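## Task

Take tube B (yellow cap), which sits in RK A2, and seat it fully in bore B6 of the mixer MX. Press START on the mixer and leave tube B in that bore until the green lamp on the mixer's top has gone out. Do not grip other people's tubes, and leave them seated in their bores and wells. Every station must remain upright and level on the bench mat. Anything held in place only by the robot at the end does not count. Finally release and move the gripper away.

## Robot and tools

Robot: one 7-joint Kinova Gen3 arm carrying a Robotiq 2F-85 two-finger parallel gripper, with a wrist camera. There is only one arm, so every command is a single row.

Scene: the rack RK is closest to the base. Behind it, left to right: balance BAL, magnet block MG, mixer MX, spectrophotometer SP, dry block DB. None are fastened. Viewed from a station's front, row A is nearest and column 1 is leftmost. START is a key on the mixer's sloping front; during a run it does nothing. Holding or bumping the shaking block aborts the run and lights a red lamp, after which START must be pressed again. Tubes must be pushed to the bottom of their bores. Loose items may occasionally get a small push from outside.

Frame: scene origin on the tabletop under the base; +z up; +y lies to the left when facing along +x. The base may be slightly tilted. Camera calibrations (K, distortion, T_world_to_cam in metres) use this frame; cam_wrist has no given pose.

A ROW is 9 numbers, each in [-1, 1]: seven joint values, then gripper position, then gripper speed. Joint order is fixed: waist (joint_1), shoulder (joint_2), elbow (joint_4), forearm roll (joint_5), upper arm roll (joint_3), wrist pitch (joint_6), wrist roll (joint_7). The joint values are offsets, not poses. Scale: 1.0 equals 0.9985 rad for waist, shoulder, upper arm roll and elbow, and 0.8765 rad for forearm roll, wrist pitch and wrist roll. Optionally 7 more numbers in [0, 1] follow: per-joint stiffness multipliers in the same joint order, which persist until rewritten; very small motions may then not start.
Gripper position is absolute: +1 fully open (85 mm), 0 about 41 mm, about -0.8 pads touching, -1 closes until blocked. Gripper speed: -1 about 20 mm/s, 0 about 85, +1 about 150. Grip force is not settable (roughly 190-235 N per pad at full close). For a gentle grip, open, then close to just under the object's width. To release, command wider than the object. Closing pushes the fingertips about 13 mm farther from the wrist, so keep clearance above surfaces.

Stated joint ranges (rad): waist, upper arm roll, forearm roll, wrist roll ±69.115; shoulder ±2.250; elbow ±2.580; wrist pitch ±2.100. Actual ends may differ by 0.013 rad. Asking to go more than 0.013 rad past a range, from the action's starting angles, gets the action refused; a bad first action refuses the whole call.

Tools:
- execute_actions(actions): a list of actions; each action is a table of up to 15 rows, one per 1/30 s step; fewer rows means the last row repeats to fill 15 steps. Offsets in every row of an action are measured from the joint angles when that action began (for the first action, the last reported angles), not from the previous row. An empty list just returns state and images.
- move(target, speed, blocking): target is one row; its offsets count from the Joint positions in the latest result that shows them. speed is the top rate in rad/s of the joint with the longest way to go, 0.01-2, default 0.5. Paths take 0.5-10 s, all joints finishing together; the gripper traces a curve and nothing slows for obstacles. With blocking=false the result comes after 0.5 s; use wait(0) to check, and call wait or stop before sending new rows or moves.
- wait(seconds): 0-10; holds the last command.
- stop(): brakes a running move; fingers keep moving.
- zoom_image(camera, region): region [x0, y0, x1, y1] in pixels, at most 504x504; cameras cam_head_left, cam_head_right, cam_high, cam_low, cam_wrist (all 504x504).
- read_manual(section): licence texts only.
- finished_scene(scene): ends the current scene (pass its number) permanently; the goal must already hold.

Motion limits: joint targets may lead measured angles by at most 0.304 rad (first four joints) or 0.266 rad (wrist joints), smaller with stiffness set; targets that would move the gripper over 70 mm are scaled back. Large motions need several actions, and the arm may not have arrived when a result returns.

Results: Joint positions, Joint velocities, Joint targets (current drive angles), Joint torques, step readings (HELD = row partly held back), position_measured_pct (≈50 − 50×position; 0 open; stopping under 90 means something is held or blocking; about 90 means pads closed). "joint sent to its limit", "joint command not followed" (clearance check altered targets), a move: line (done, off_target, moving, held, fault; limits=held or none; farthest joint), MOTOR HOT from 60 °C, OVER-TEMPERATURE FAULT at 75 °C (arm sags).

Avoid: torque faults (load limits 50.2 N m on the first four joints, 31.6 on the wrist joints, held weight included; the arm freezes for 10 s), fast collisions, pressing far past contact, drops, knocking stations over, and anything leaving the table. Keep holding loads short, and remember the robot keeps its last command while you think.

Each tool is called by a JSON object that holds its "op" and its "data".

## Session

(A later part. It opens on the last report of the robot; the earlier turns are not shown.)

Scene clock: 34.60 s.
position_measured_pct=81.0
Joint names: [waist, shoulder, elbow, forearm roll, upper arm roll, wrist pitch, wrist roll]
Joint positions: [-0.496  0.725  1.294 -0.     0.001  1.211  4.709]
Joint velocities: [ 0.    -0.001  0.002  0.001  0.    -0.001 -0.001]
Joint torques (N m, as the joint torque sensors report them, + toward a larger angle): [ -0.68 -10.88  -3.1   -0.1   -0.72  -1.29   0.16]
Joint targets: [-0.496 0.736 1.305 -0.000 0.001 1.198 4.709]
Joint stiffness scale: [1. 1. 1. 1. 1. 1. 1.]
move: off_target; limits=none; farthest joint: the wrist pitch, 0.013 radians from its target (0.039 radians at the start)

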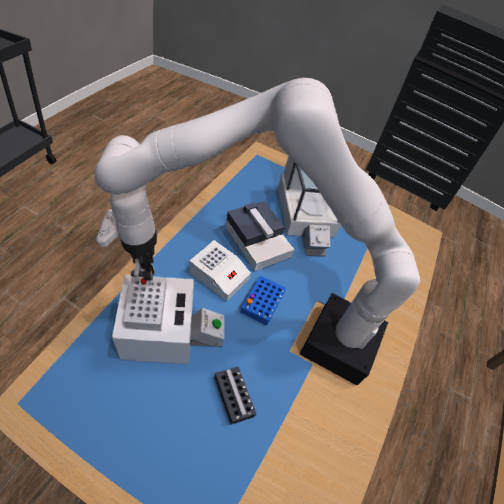

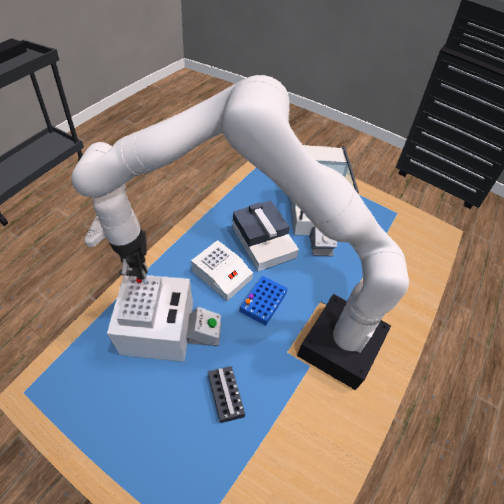

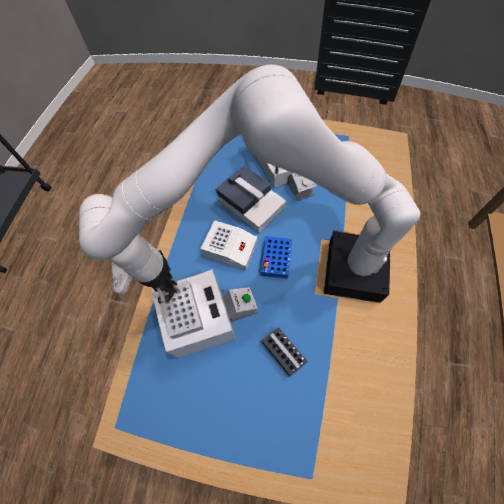

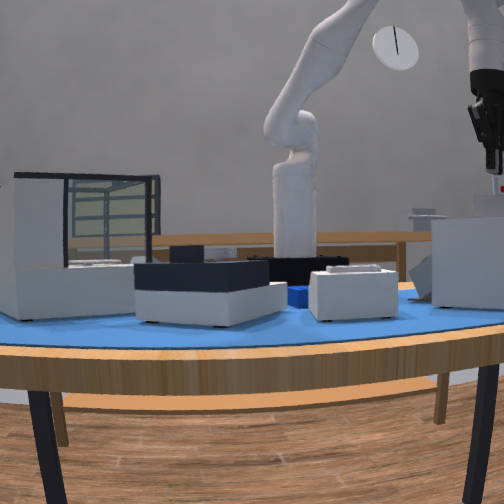

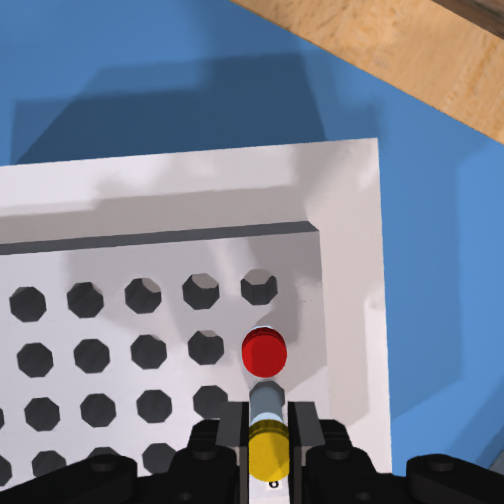

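{"op": "move", "data": {"target": [0.005,-0.012,-0.006,0,0,0.03,0,-0.68,-0.5], "speed": 0.05}}

{"op": "zoom_image", "data": {"camera": "cam_wrist", "region": [170,300,370,500]}}

{"op": "move", "data": {"target": [0,0.0135,0.019,0,0,-0.036,0,-0.68,-0.5], "speed": 0.03}}

Scene clock: 42.07 s.
position_measured_pct=81.0
Joint names: [waist, shoulder, elbow, forearm roll, upper arm roll, wrist pitch, wrist roll]
Joint positions: [-0.494  0.716  1.293 -0.     0.001  1.23   4.709]
Joint velocities: [ 0.    -0.002 -0.001  0.001 -0.     0.001  0.   ]
Joint torques (N m, as the joint torque sensors report them, + toward a larger angle): [ -0.38 -21.15  -6.93   0.33   0.15   0.1    0.12]
Joint targets: [-0.491 0.713 1.288 -0.000 0.001 1.237 4.709]
Joint stiffness scale: [1. 1. 1. 1. 1. 1. 1.]
move: done; limits=none; farthest joint: the wrist pitch, 0.008 radians from its target (0.027 radians at the start)

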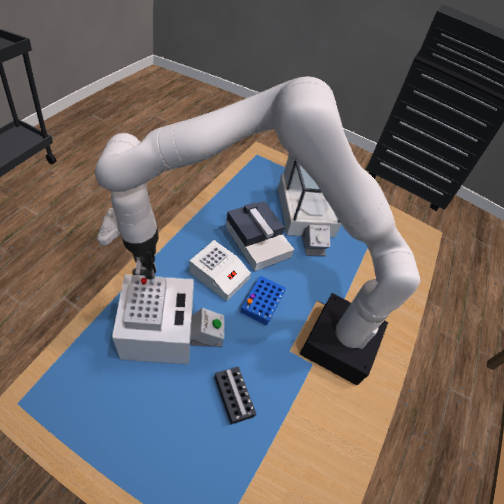

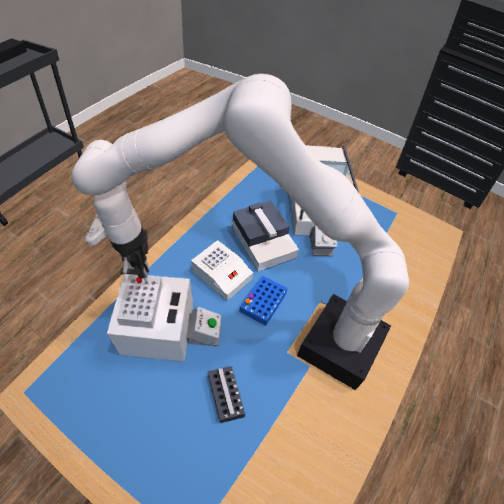

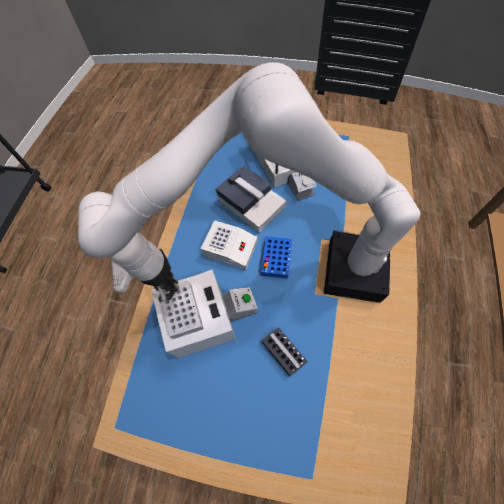

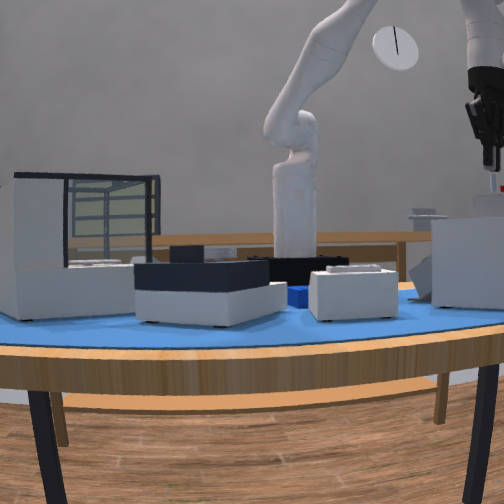

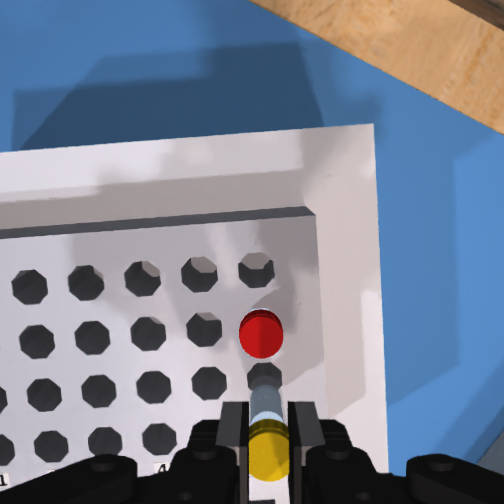

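Region (170, 300, 370, 500) of cam_wrist's 504x504 image, scaled by 2.520.

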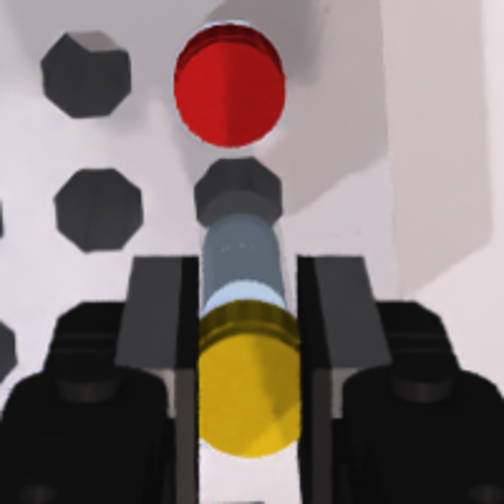

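Scene clock: 43.33 s.
position_measured_pct=81.0
Joint names: [waist, shoulder, elbow, forearm roll, upper arm roll, wrist pitch, wrist roll]
Joint positions: [-0.494  0.72   1.302 -0.     0.001  1.208  4.709]
Joint velocities: [ 0.003  0.     0.     0.001 -0.     0.    -0.   ]
Joint torques (N m, as the joint torque sensors report them, + toward a larger angle): [ -0.31 -14.25  -4.14   0.03  -0.31  -0.32   0.18]
Joint targets: [-0.494 0.730 1.312 -0.000 0.001 1.198 4.709]
Joint stiffness scale: [1. 1. 1. 1. 1. 1. 1.]
move: done; limits=none; farthest joint: the elbow, 0.010 radians from its target (0.019 radians at the start)

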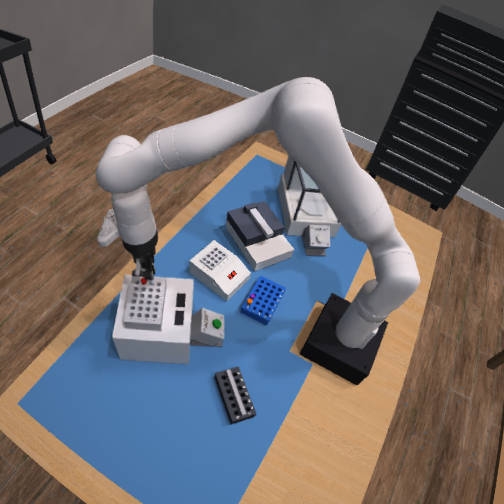

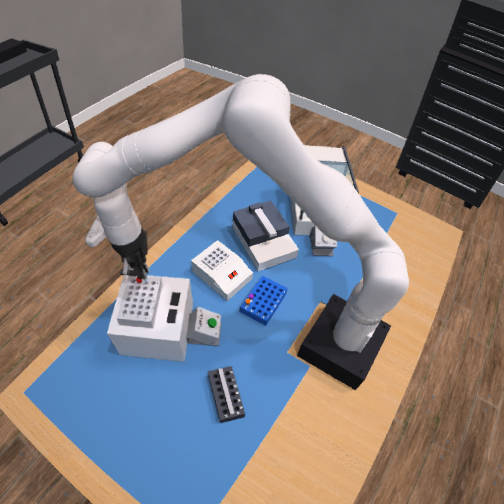

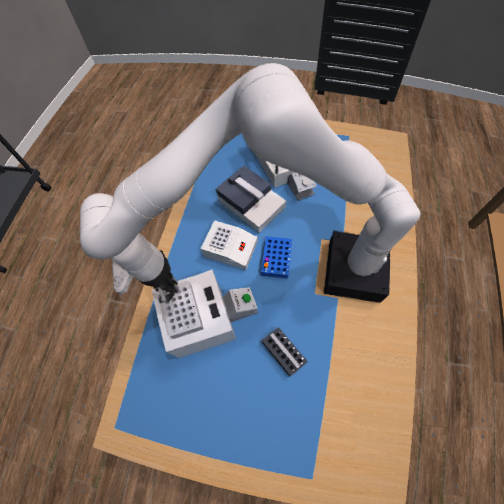

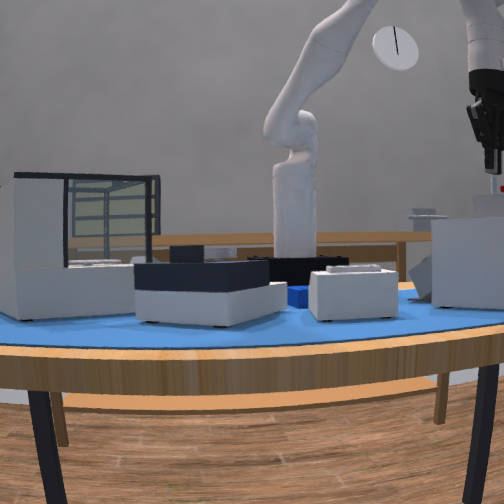

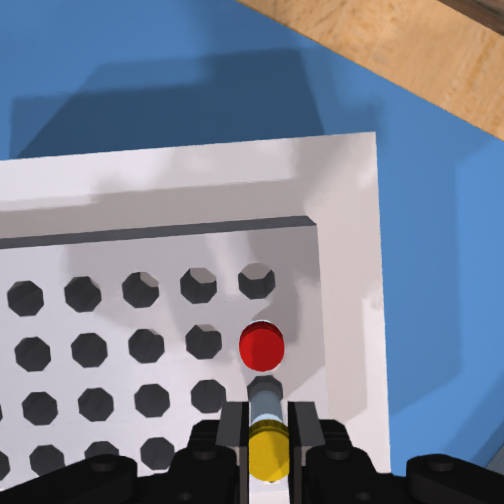

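{"op": "zoom_image", "data": {"camera": "cam_head_left", "region": [120,255,180,315]}}

{"op": "zoom_image", "data": {"camera": "cam_wrist", "region": [200,340,330,470]}}

{"op": "zoom_image", "data": {"camera": "cam_high", "region": [150,265,210,325]}}

Region (120, 255, 180, 315) of cam_head_left's 504x504 image, scaled by 8.400, with more detail than that image has.

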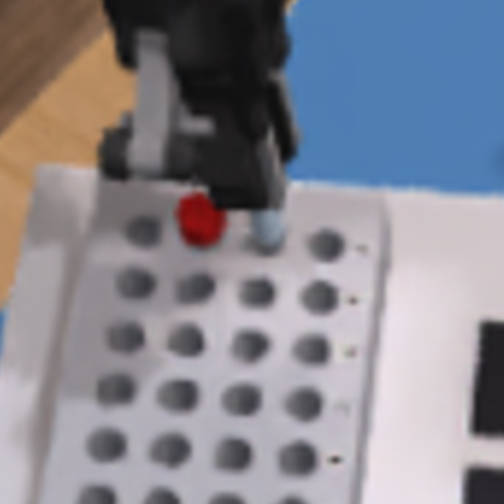

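Region (200, 340, 330, 470) of cam_wrist's 504x504 image, scaled by 3.877.

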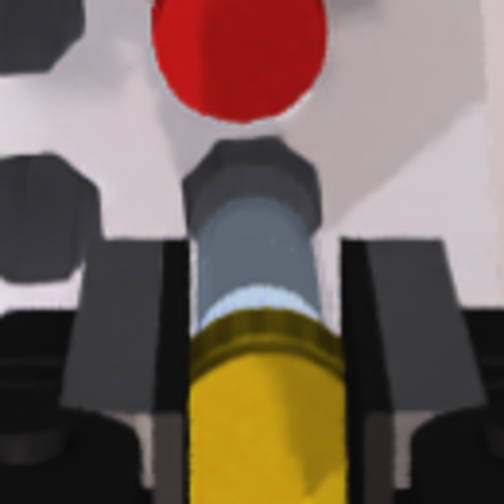

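Region (150, 265, 210, 325) of cam_high's 504x504 image, scaled by 8.400, with more detail than that image has.

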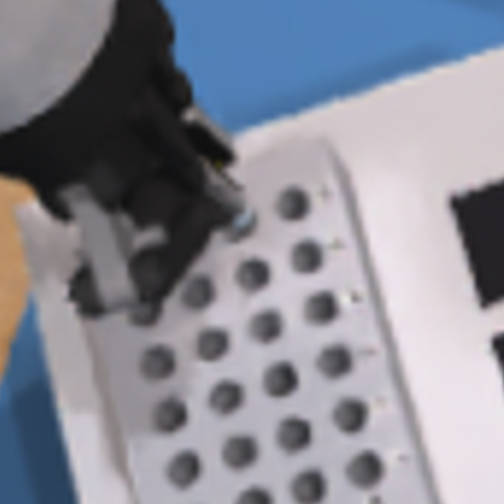

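{"op": "move", "data": {"target": [-0.005,-0.006,-0.027,0,0,0.046,0,-0.68,-0.5], "speed": 0.05}}

{"op": "move", "data": {"target": [0,0.007,0.0105,0,0,-0.019,0,-0.68,-0.5], "speed": 0.03}}

{"op": "zoom_image", "data": {"camera": "cam_wrist", "region": [170,300,370,500]}}

Scene clock: 51.57 s.
position_measured_pct=81.0
Joint names: [waist, shoulder, elbow, forearm roll, upper arm roll, wrist pitch, wrist roll]
Joint positions: [-0.496  0.717  1.28  -0.     0.001  1.241  4.709]
Joint velocities: [ 0.001 -0.001 -0.003 -0.     0.     0.     0.   ]
Joint torques (N m, as the joint torque sensors report them, + toward a larger angle): [  0.03 -21.24  -7.41   0.36   0.27   0.21   0.1 ]
Joint targets: [-0.499 0.714 1.275 -0.000 0.001 1.248 4.709]
Joint stiffness scale: [1. 1. 1. 1. 1. 1. 1.]
move: done; limits=none; farthest joint: the wrist pitch, 0.007 radians from its target (0.040 radians at the start)

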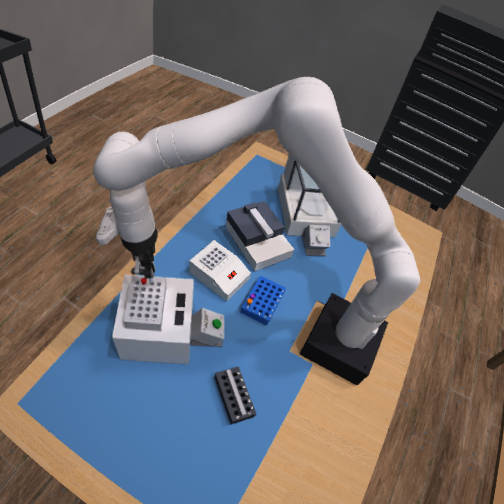

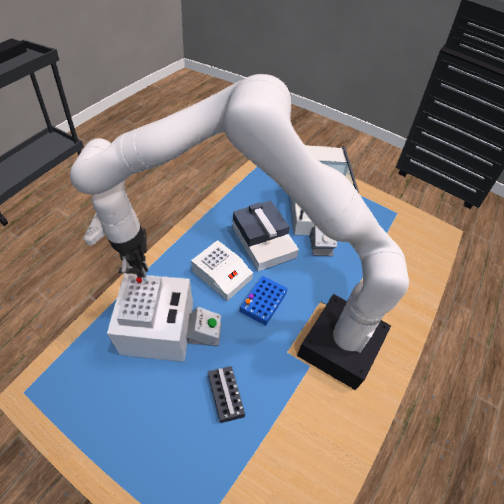

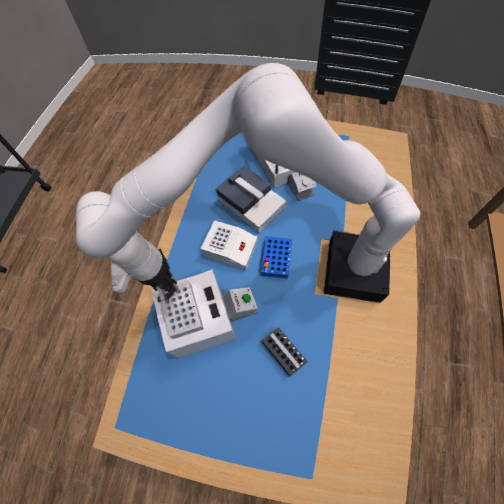

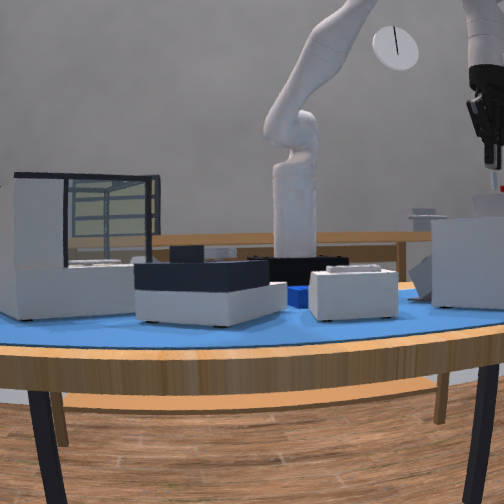

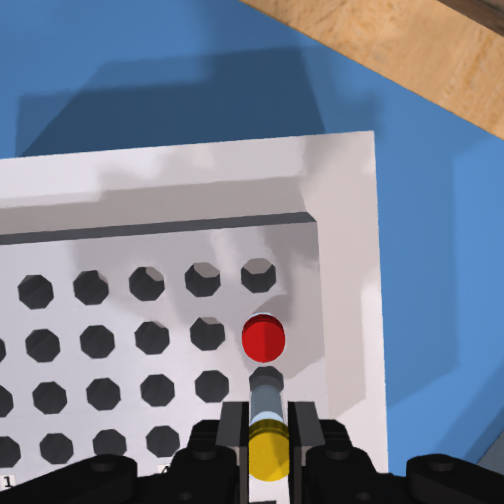

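Scene clock: 52.33 s.
position_measured_pct=81.0
Joint names: [waist, shoulder, elbow, forearm roll, upper arm roll, wrist pitch, wrist roll]
Joint positions: [-0.496  0.721  1.285 -0.     0.001  1.232  4.709]
Joint velocities: [ 0.     0.001 -0.     0.001  0.    -0.001 -0.   ]
Joint torques (N m, as the joint torque sensors report them, + toward a larger angle): [ -0.08 -21.16  -6.96   0.21   0.26   0.39   0.15]
Joint targets: [-0.496 0.724 1.290 -0.000 0.001 1.224 4.709]
Joint stiffness scale: [1. 1. 1. 1. 1. 1. 1.]
move: done; limits=none; farthest joint: the wrist pitch, 0.007 radians from its target (0.017 radians at the start)

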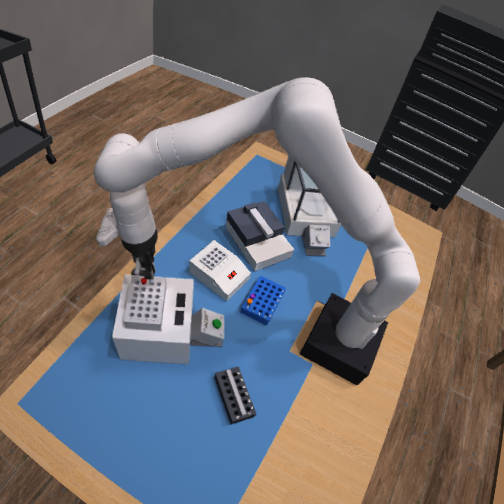

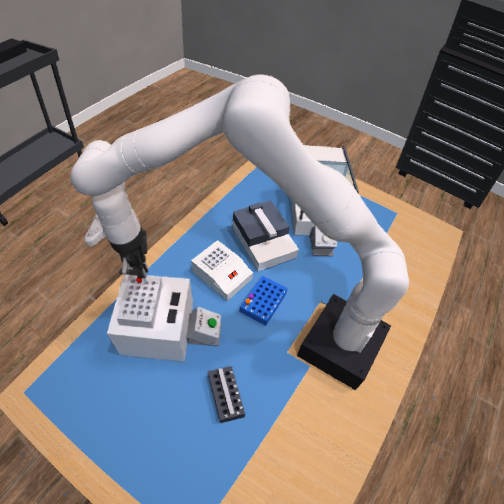

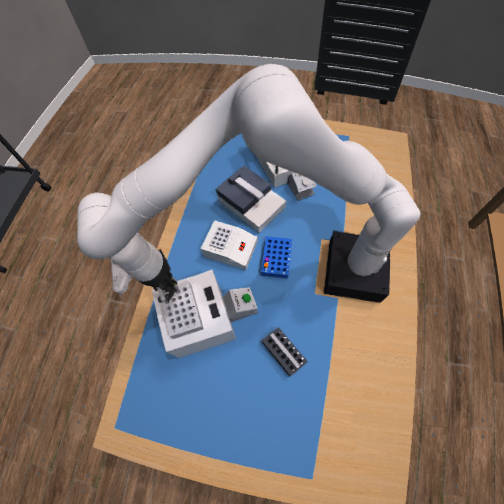

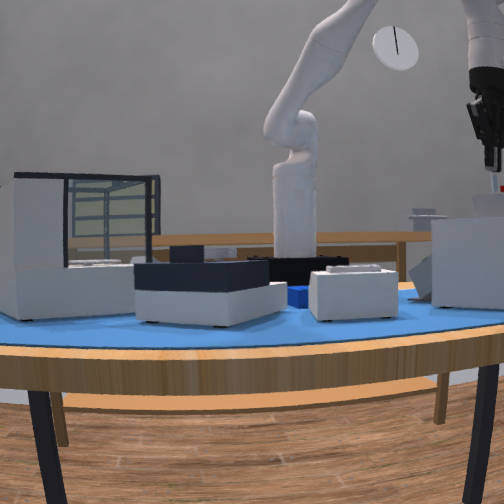

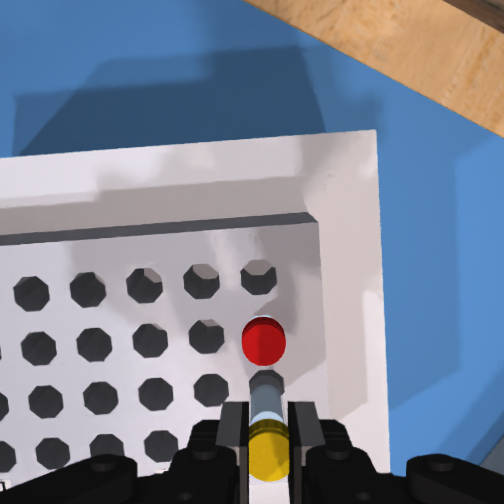

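Region (170, 300, 370, 500) of cam_wrist's 504x504 image, scaled by 2.520.

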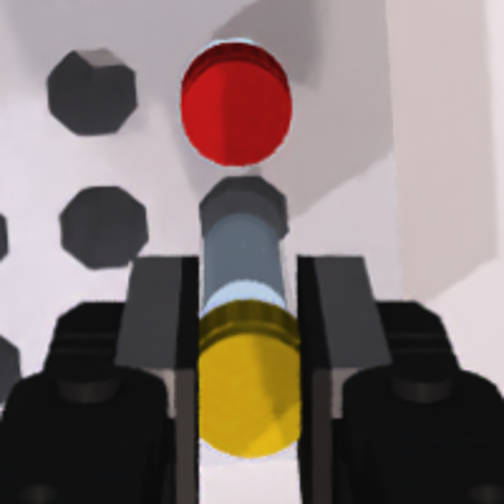

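{"op": "execute_actions", "data": {"actions": [[[0,0.004,0.0064,0,0,-0.011,0,-0.68,0],[0,0.0046,0.0073,0,0,-0.0127,0,-0.68,0],[0,0.0053,0.0082,0,0,-0.0145,0,-0.68,0],[0,0.006,0.0091,0,0,-0.0163,0,-0.68,0],[0,0.0067,0.01,0,0,-0.0181,0,-0.68,0],[0,0.0074,0.011,0,0,-0.02,0,-0.68,0],[0,0.0081,0.0119,0,0,-0.0218,0,-0.68,0],[0,0.0088,0.0128,0,0,-0.0236,0,-0.68,0],[0,0.0094,0.0137,0,0,-0.0254,0,-0.68,0],[0,0.0101,0.0146,0,0,-0.0272,0,-0.68,0],[0,0.0108,0.0155,0,0,-0.029,0,-0.68,0],[0,0.0114,0.0164,0,0,-0.0308,0,-0.68,0]]]}}

{"op": "wait", "data": {"seconds": 0.5}}

Scene clock: 57.60 s.
position_measured_pct=81.0
Joint names: [waist, shoulder, elbow, forearm roll, upper arm roll, wrist pitch, wrist roll]
Joint positions: [-0.496  0.729  1.296 -0.     0.001  1.212  4.709]
Joint velocities: [-0.002  0.008  0.007  0.001  0.    -0.009 -0.001]
Joint torques (N m, as the joint torque sensors report them, + toward a larger angle): [ -0.27 -21.64  -6.76   0.16  -0.07   0.14   0.14]
Joint targets: [-0.496 0.733 1.302 -0.000 0.001 1.205 4.709]
Joint stiffness scale: [1. 1. 1. 1. 1. 1. 1.]
Step readings (joint positions):
0: [-0.496 0.722 1.285 -0.000 0.001 1.232 4.709]
1: [-0.496 0.722 1.286 -0.000 0.001 1.231 4.709]
2: [-0.496 0.722 1.286 -0.000 0.001 1.230 4.709]
4: [-0.496 0.723 1.288 -0.000 0.001 1.227 4.709]
8: [-0.496 0.725 1.291 -0.000 0.001 1.221 4.709]
15: Joint positions above

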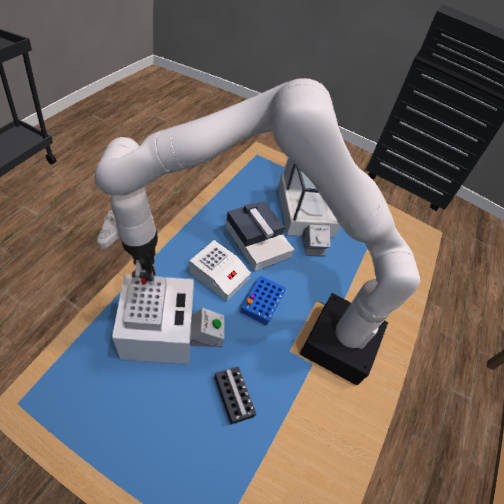

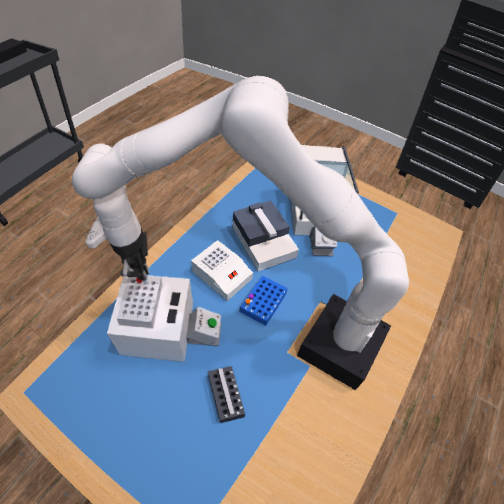

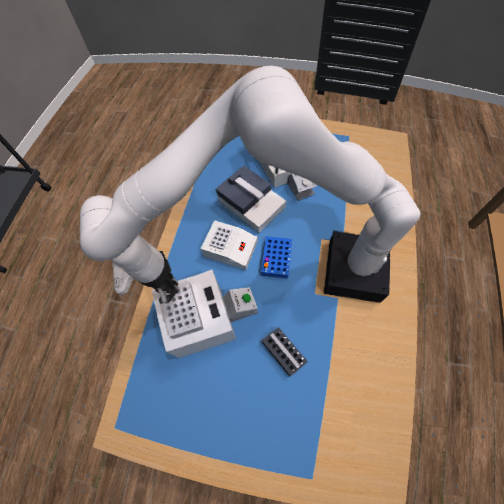

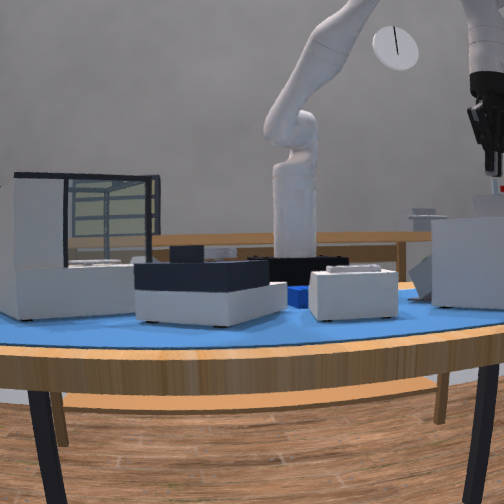

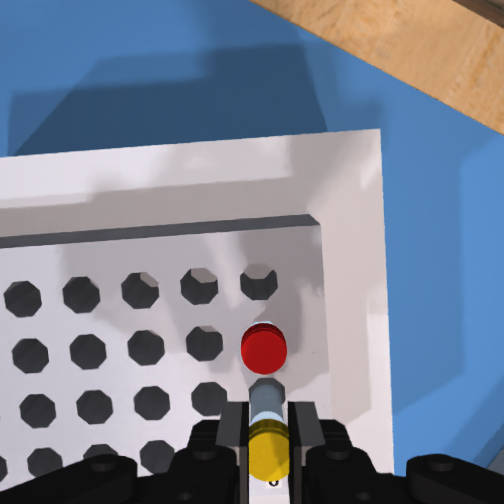

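Scene clock: 58.10 s.
position_measured_pct=81.0
Joint names: [waist, shoulder, elbow, forearm roll, upper arm roll, wrist pitch, wrist roll]
Joint positions: [-0.496  0.73   1.297 -0.     0.001  1.212  4.709]
Joint velocities: [ 0.003 -0.     0.    -0.     0.    -0.    -0.002]
Joint torques (N m, as the joint torque sensors report them, + toward a larger angle): [ -0.42 -21.12  -6.86   0.18  -0.32   0.28   0.15]
Joint targets: [-0.496 0.733 1.302 -0.000 0.001 1.205 4.709]
Joint stiffness scale: [1. 1. 1. 1. 1. 1. 1.]
wait: 0.50 s; at rest by 0.17 s

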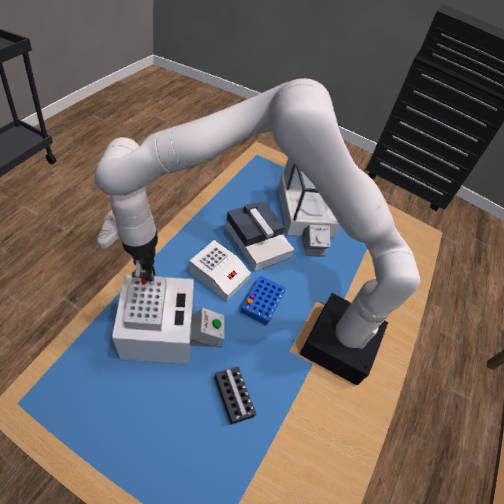

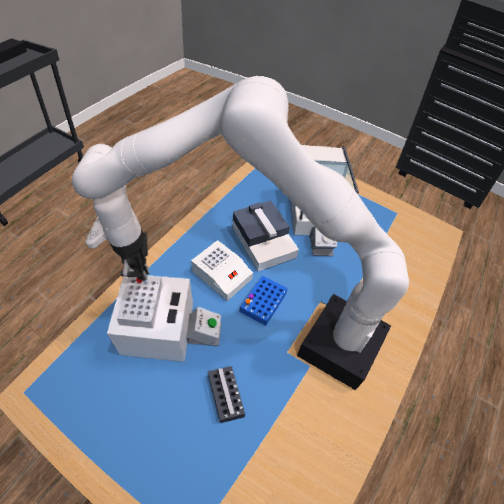

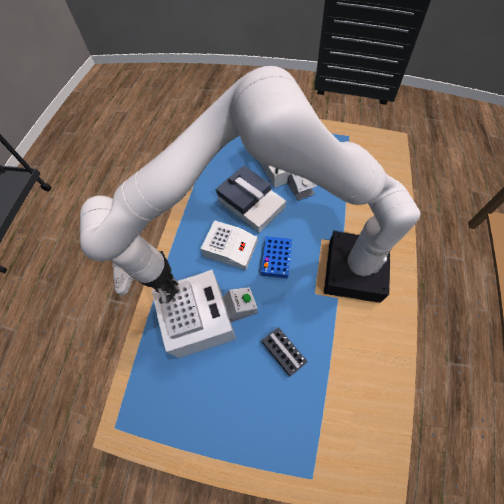

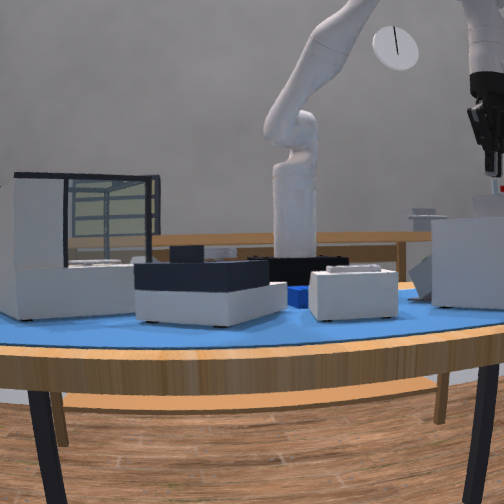

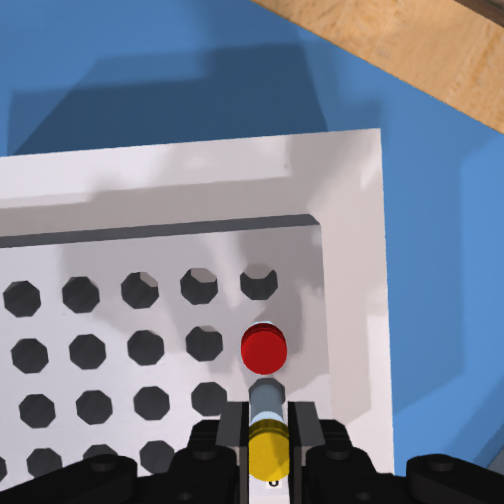

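{"op": "move", "data": {"target": [0.003,0.0158,0.0215,0,0,-0.0415,0,-0.68,-0.5], "speed": 0.04}}

{"op": "move", "data": {"target": [0,0.0128,0.017,0,0,-0.033,0,-0.68,-0.5], "speed": 0.03}}

Scene clock: 63.33 s.
position_measured_pct=81.0
Joint names: [waist, shoulder, elbow, forearm roll, upper arm roll, wrist pitch, wrist roll]
Joint positions: [-0.496  0.742  1.313 -0.     0.001  1.183  4.709]
Joint velocities: [ 0.     0.001  0.     0.001 -0.    -0.002  0.001]
Joint torques (N m, as the joint torque sensors report them, + toward a larger angle): [ -0.51 -21.21  -6.71  -0.12  -0.35   0.24   0.1 ]
Joint targets: [-0.493 0.746 1.318 -0.000 0.001 1.176 4.709]
Joint stiffness scale: [1. 1. 1. 1. 1. 1. 1.]
move: done; limits=none; farthest joint: the wrist pitch, 0.007 radians from its target (0.036 radians at the start)

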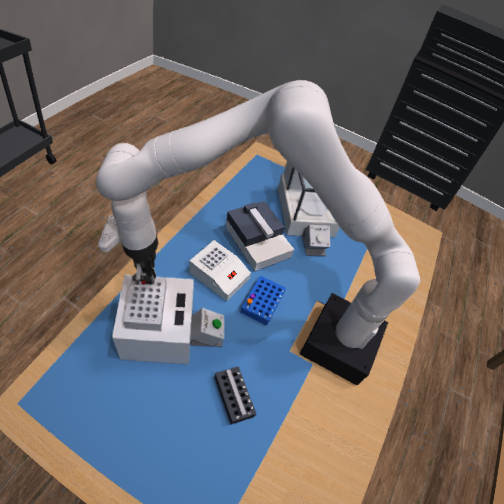

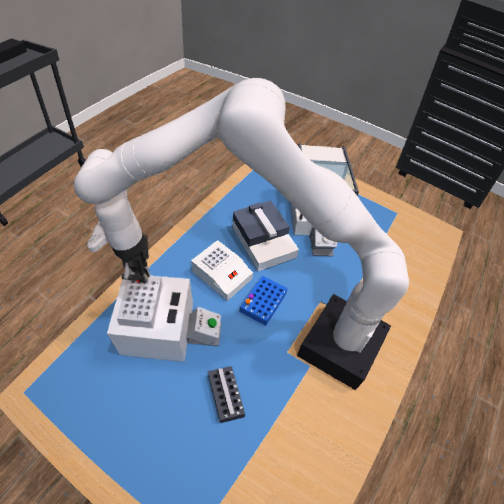

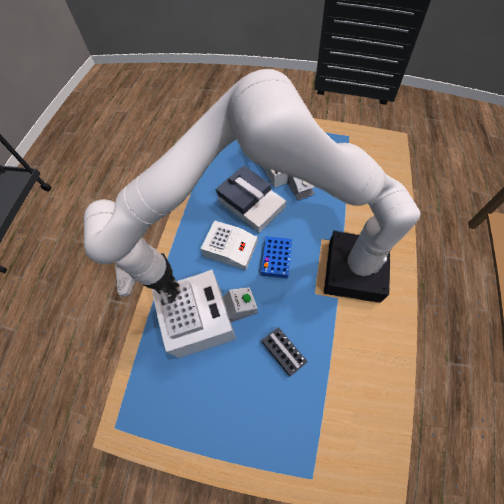

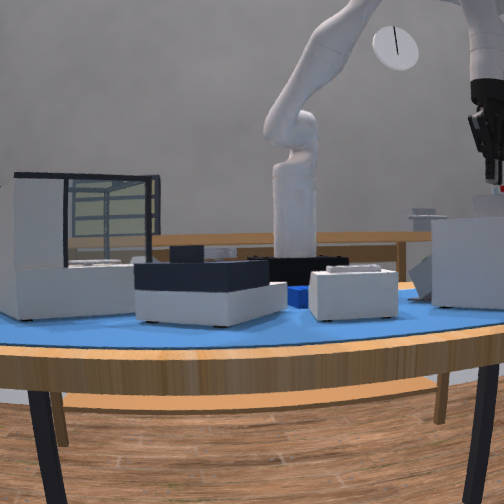

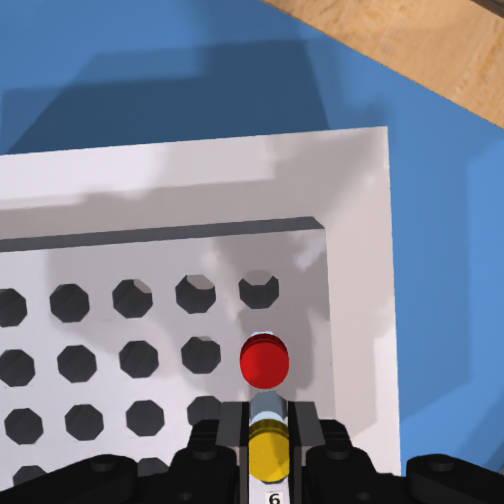

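Scene clock: 64.57 s.
position_measured_pct=81.0
Joint names: [waist, shoulder, elbow, forearm roll, upper arm roll, wrist pitch, wrist roll]
Joint positions: [-0.496  0.752  1.325 -0.     0.001  1.16   4.709]
Joint velocities: [-0.004  0.001  0.001 -0.     0.    -0.001  0.001]
Joint torques (N m, as the joint torque sensors report them, + toward a larger angle): [ -0.59 -21.45  -6.63  -0.05  -0.39   0.46   0.11]
Joint targets: [-0.496 0.755 1.330 -0.000 0.001 1.154 4.709]
Joint stiffness scale: [1. 1. 1. 1. 1. 1. 1.]
move: done; limits=none; farthest joint: the wrist pitch, 0.006 radians from its target (0.028 radians at the start)

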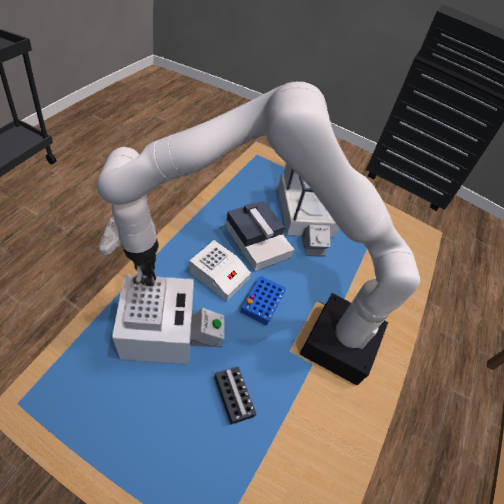

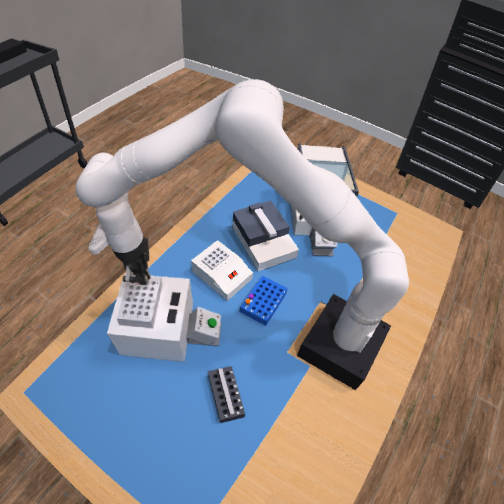

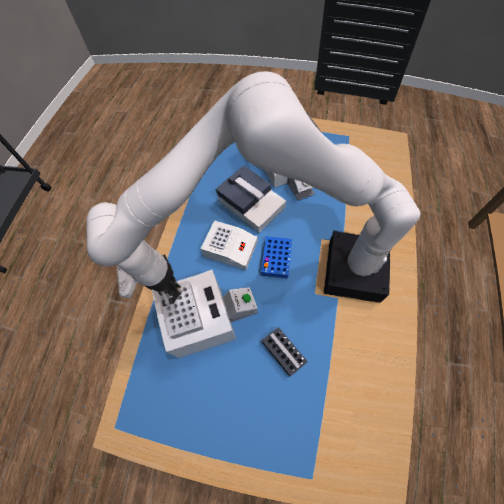

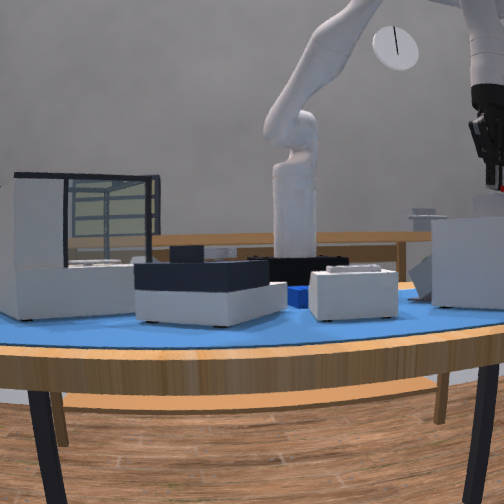

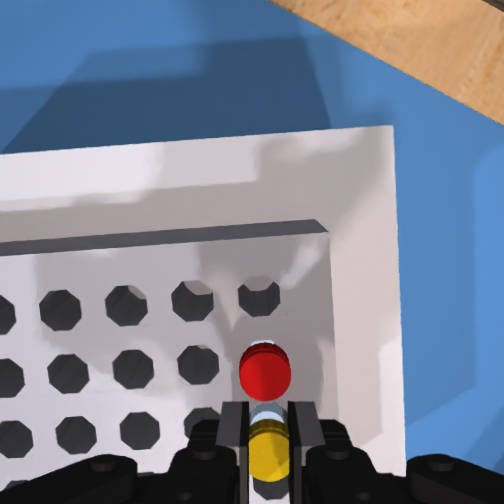

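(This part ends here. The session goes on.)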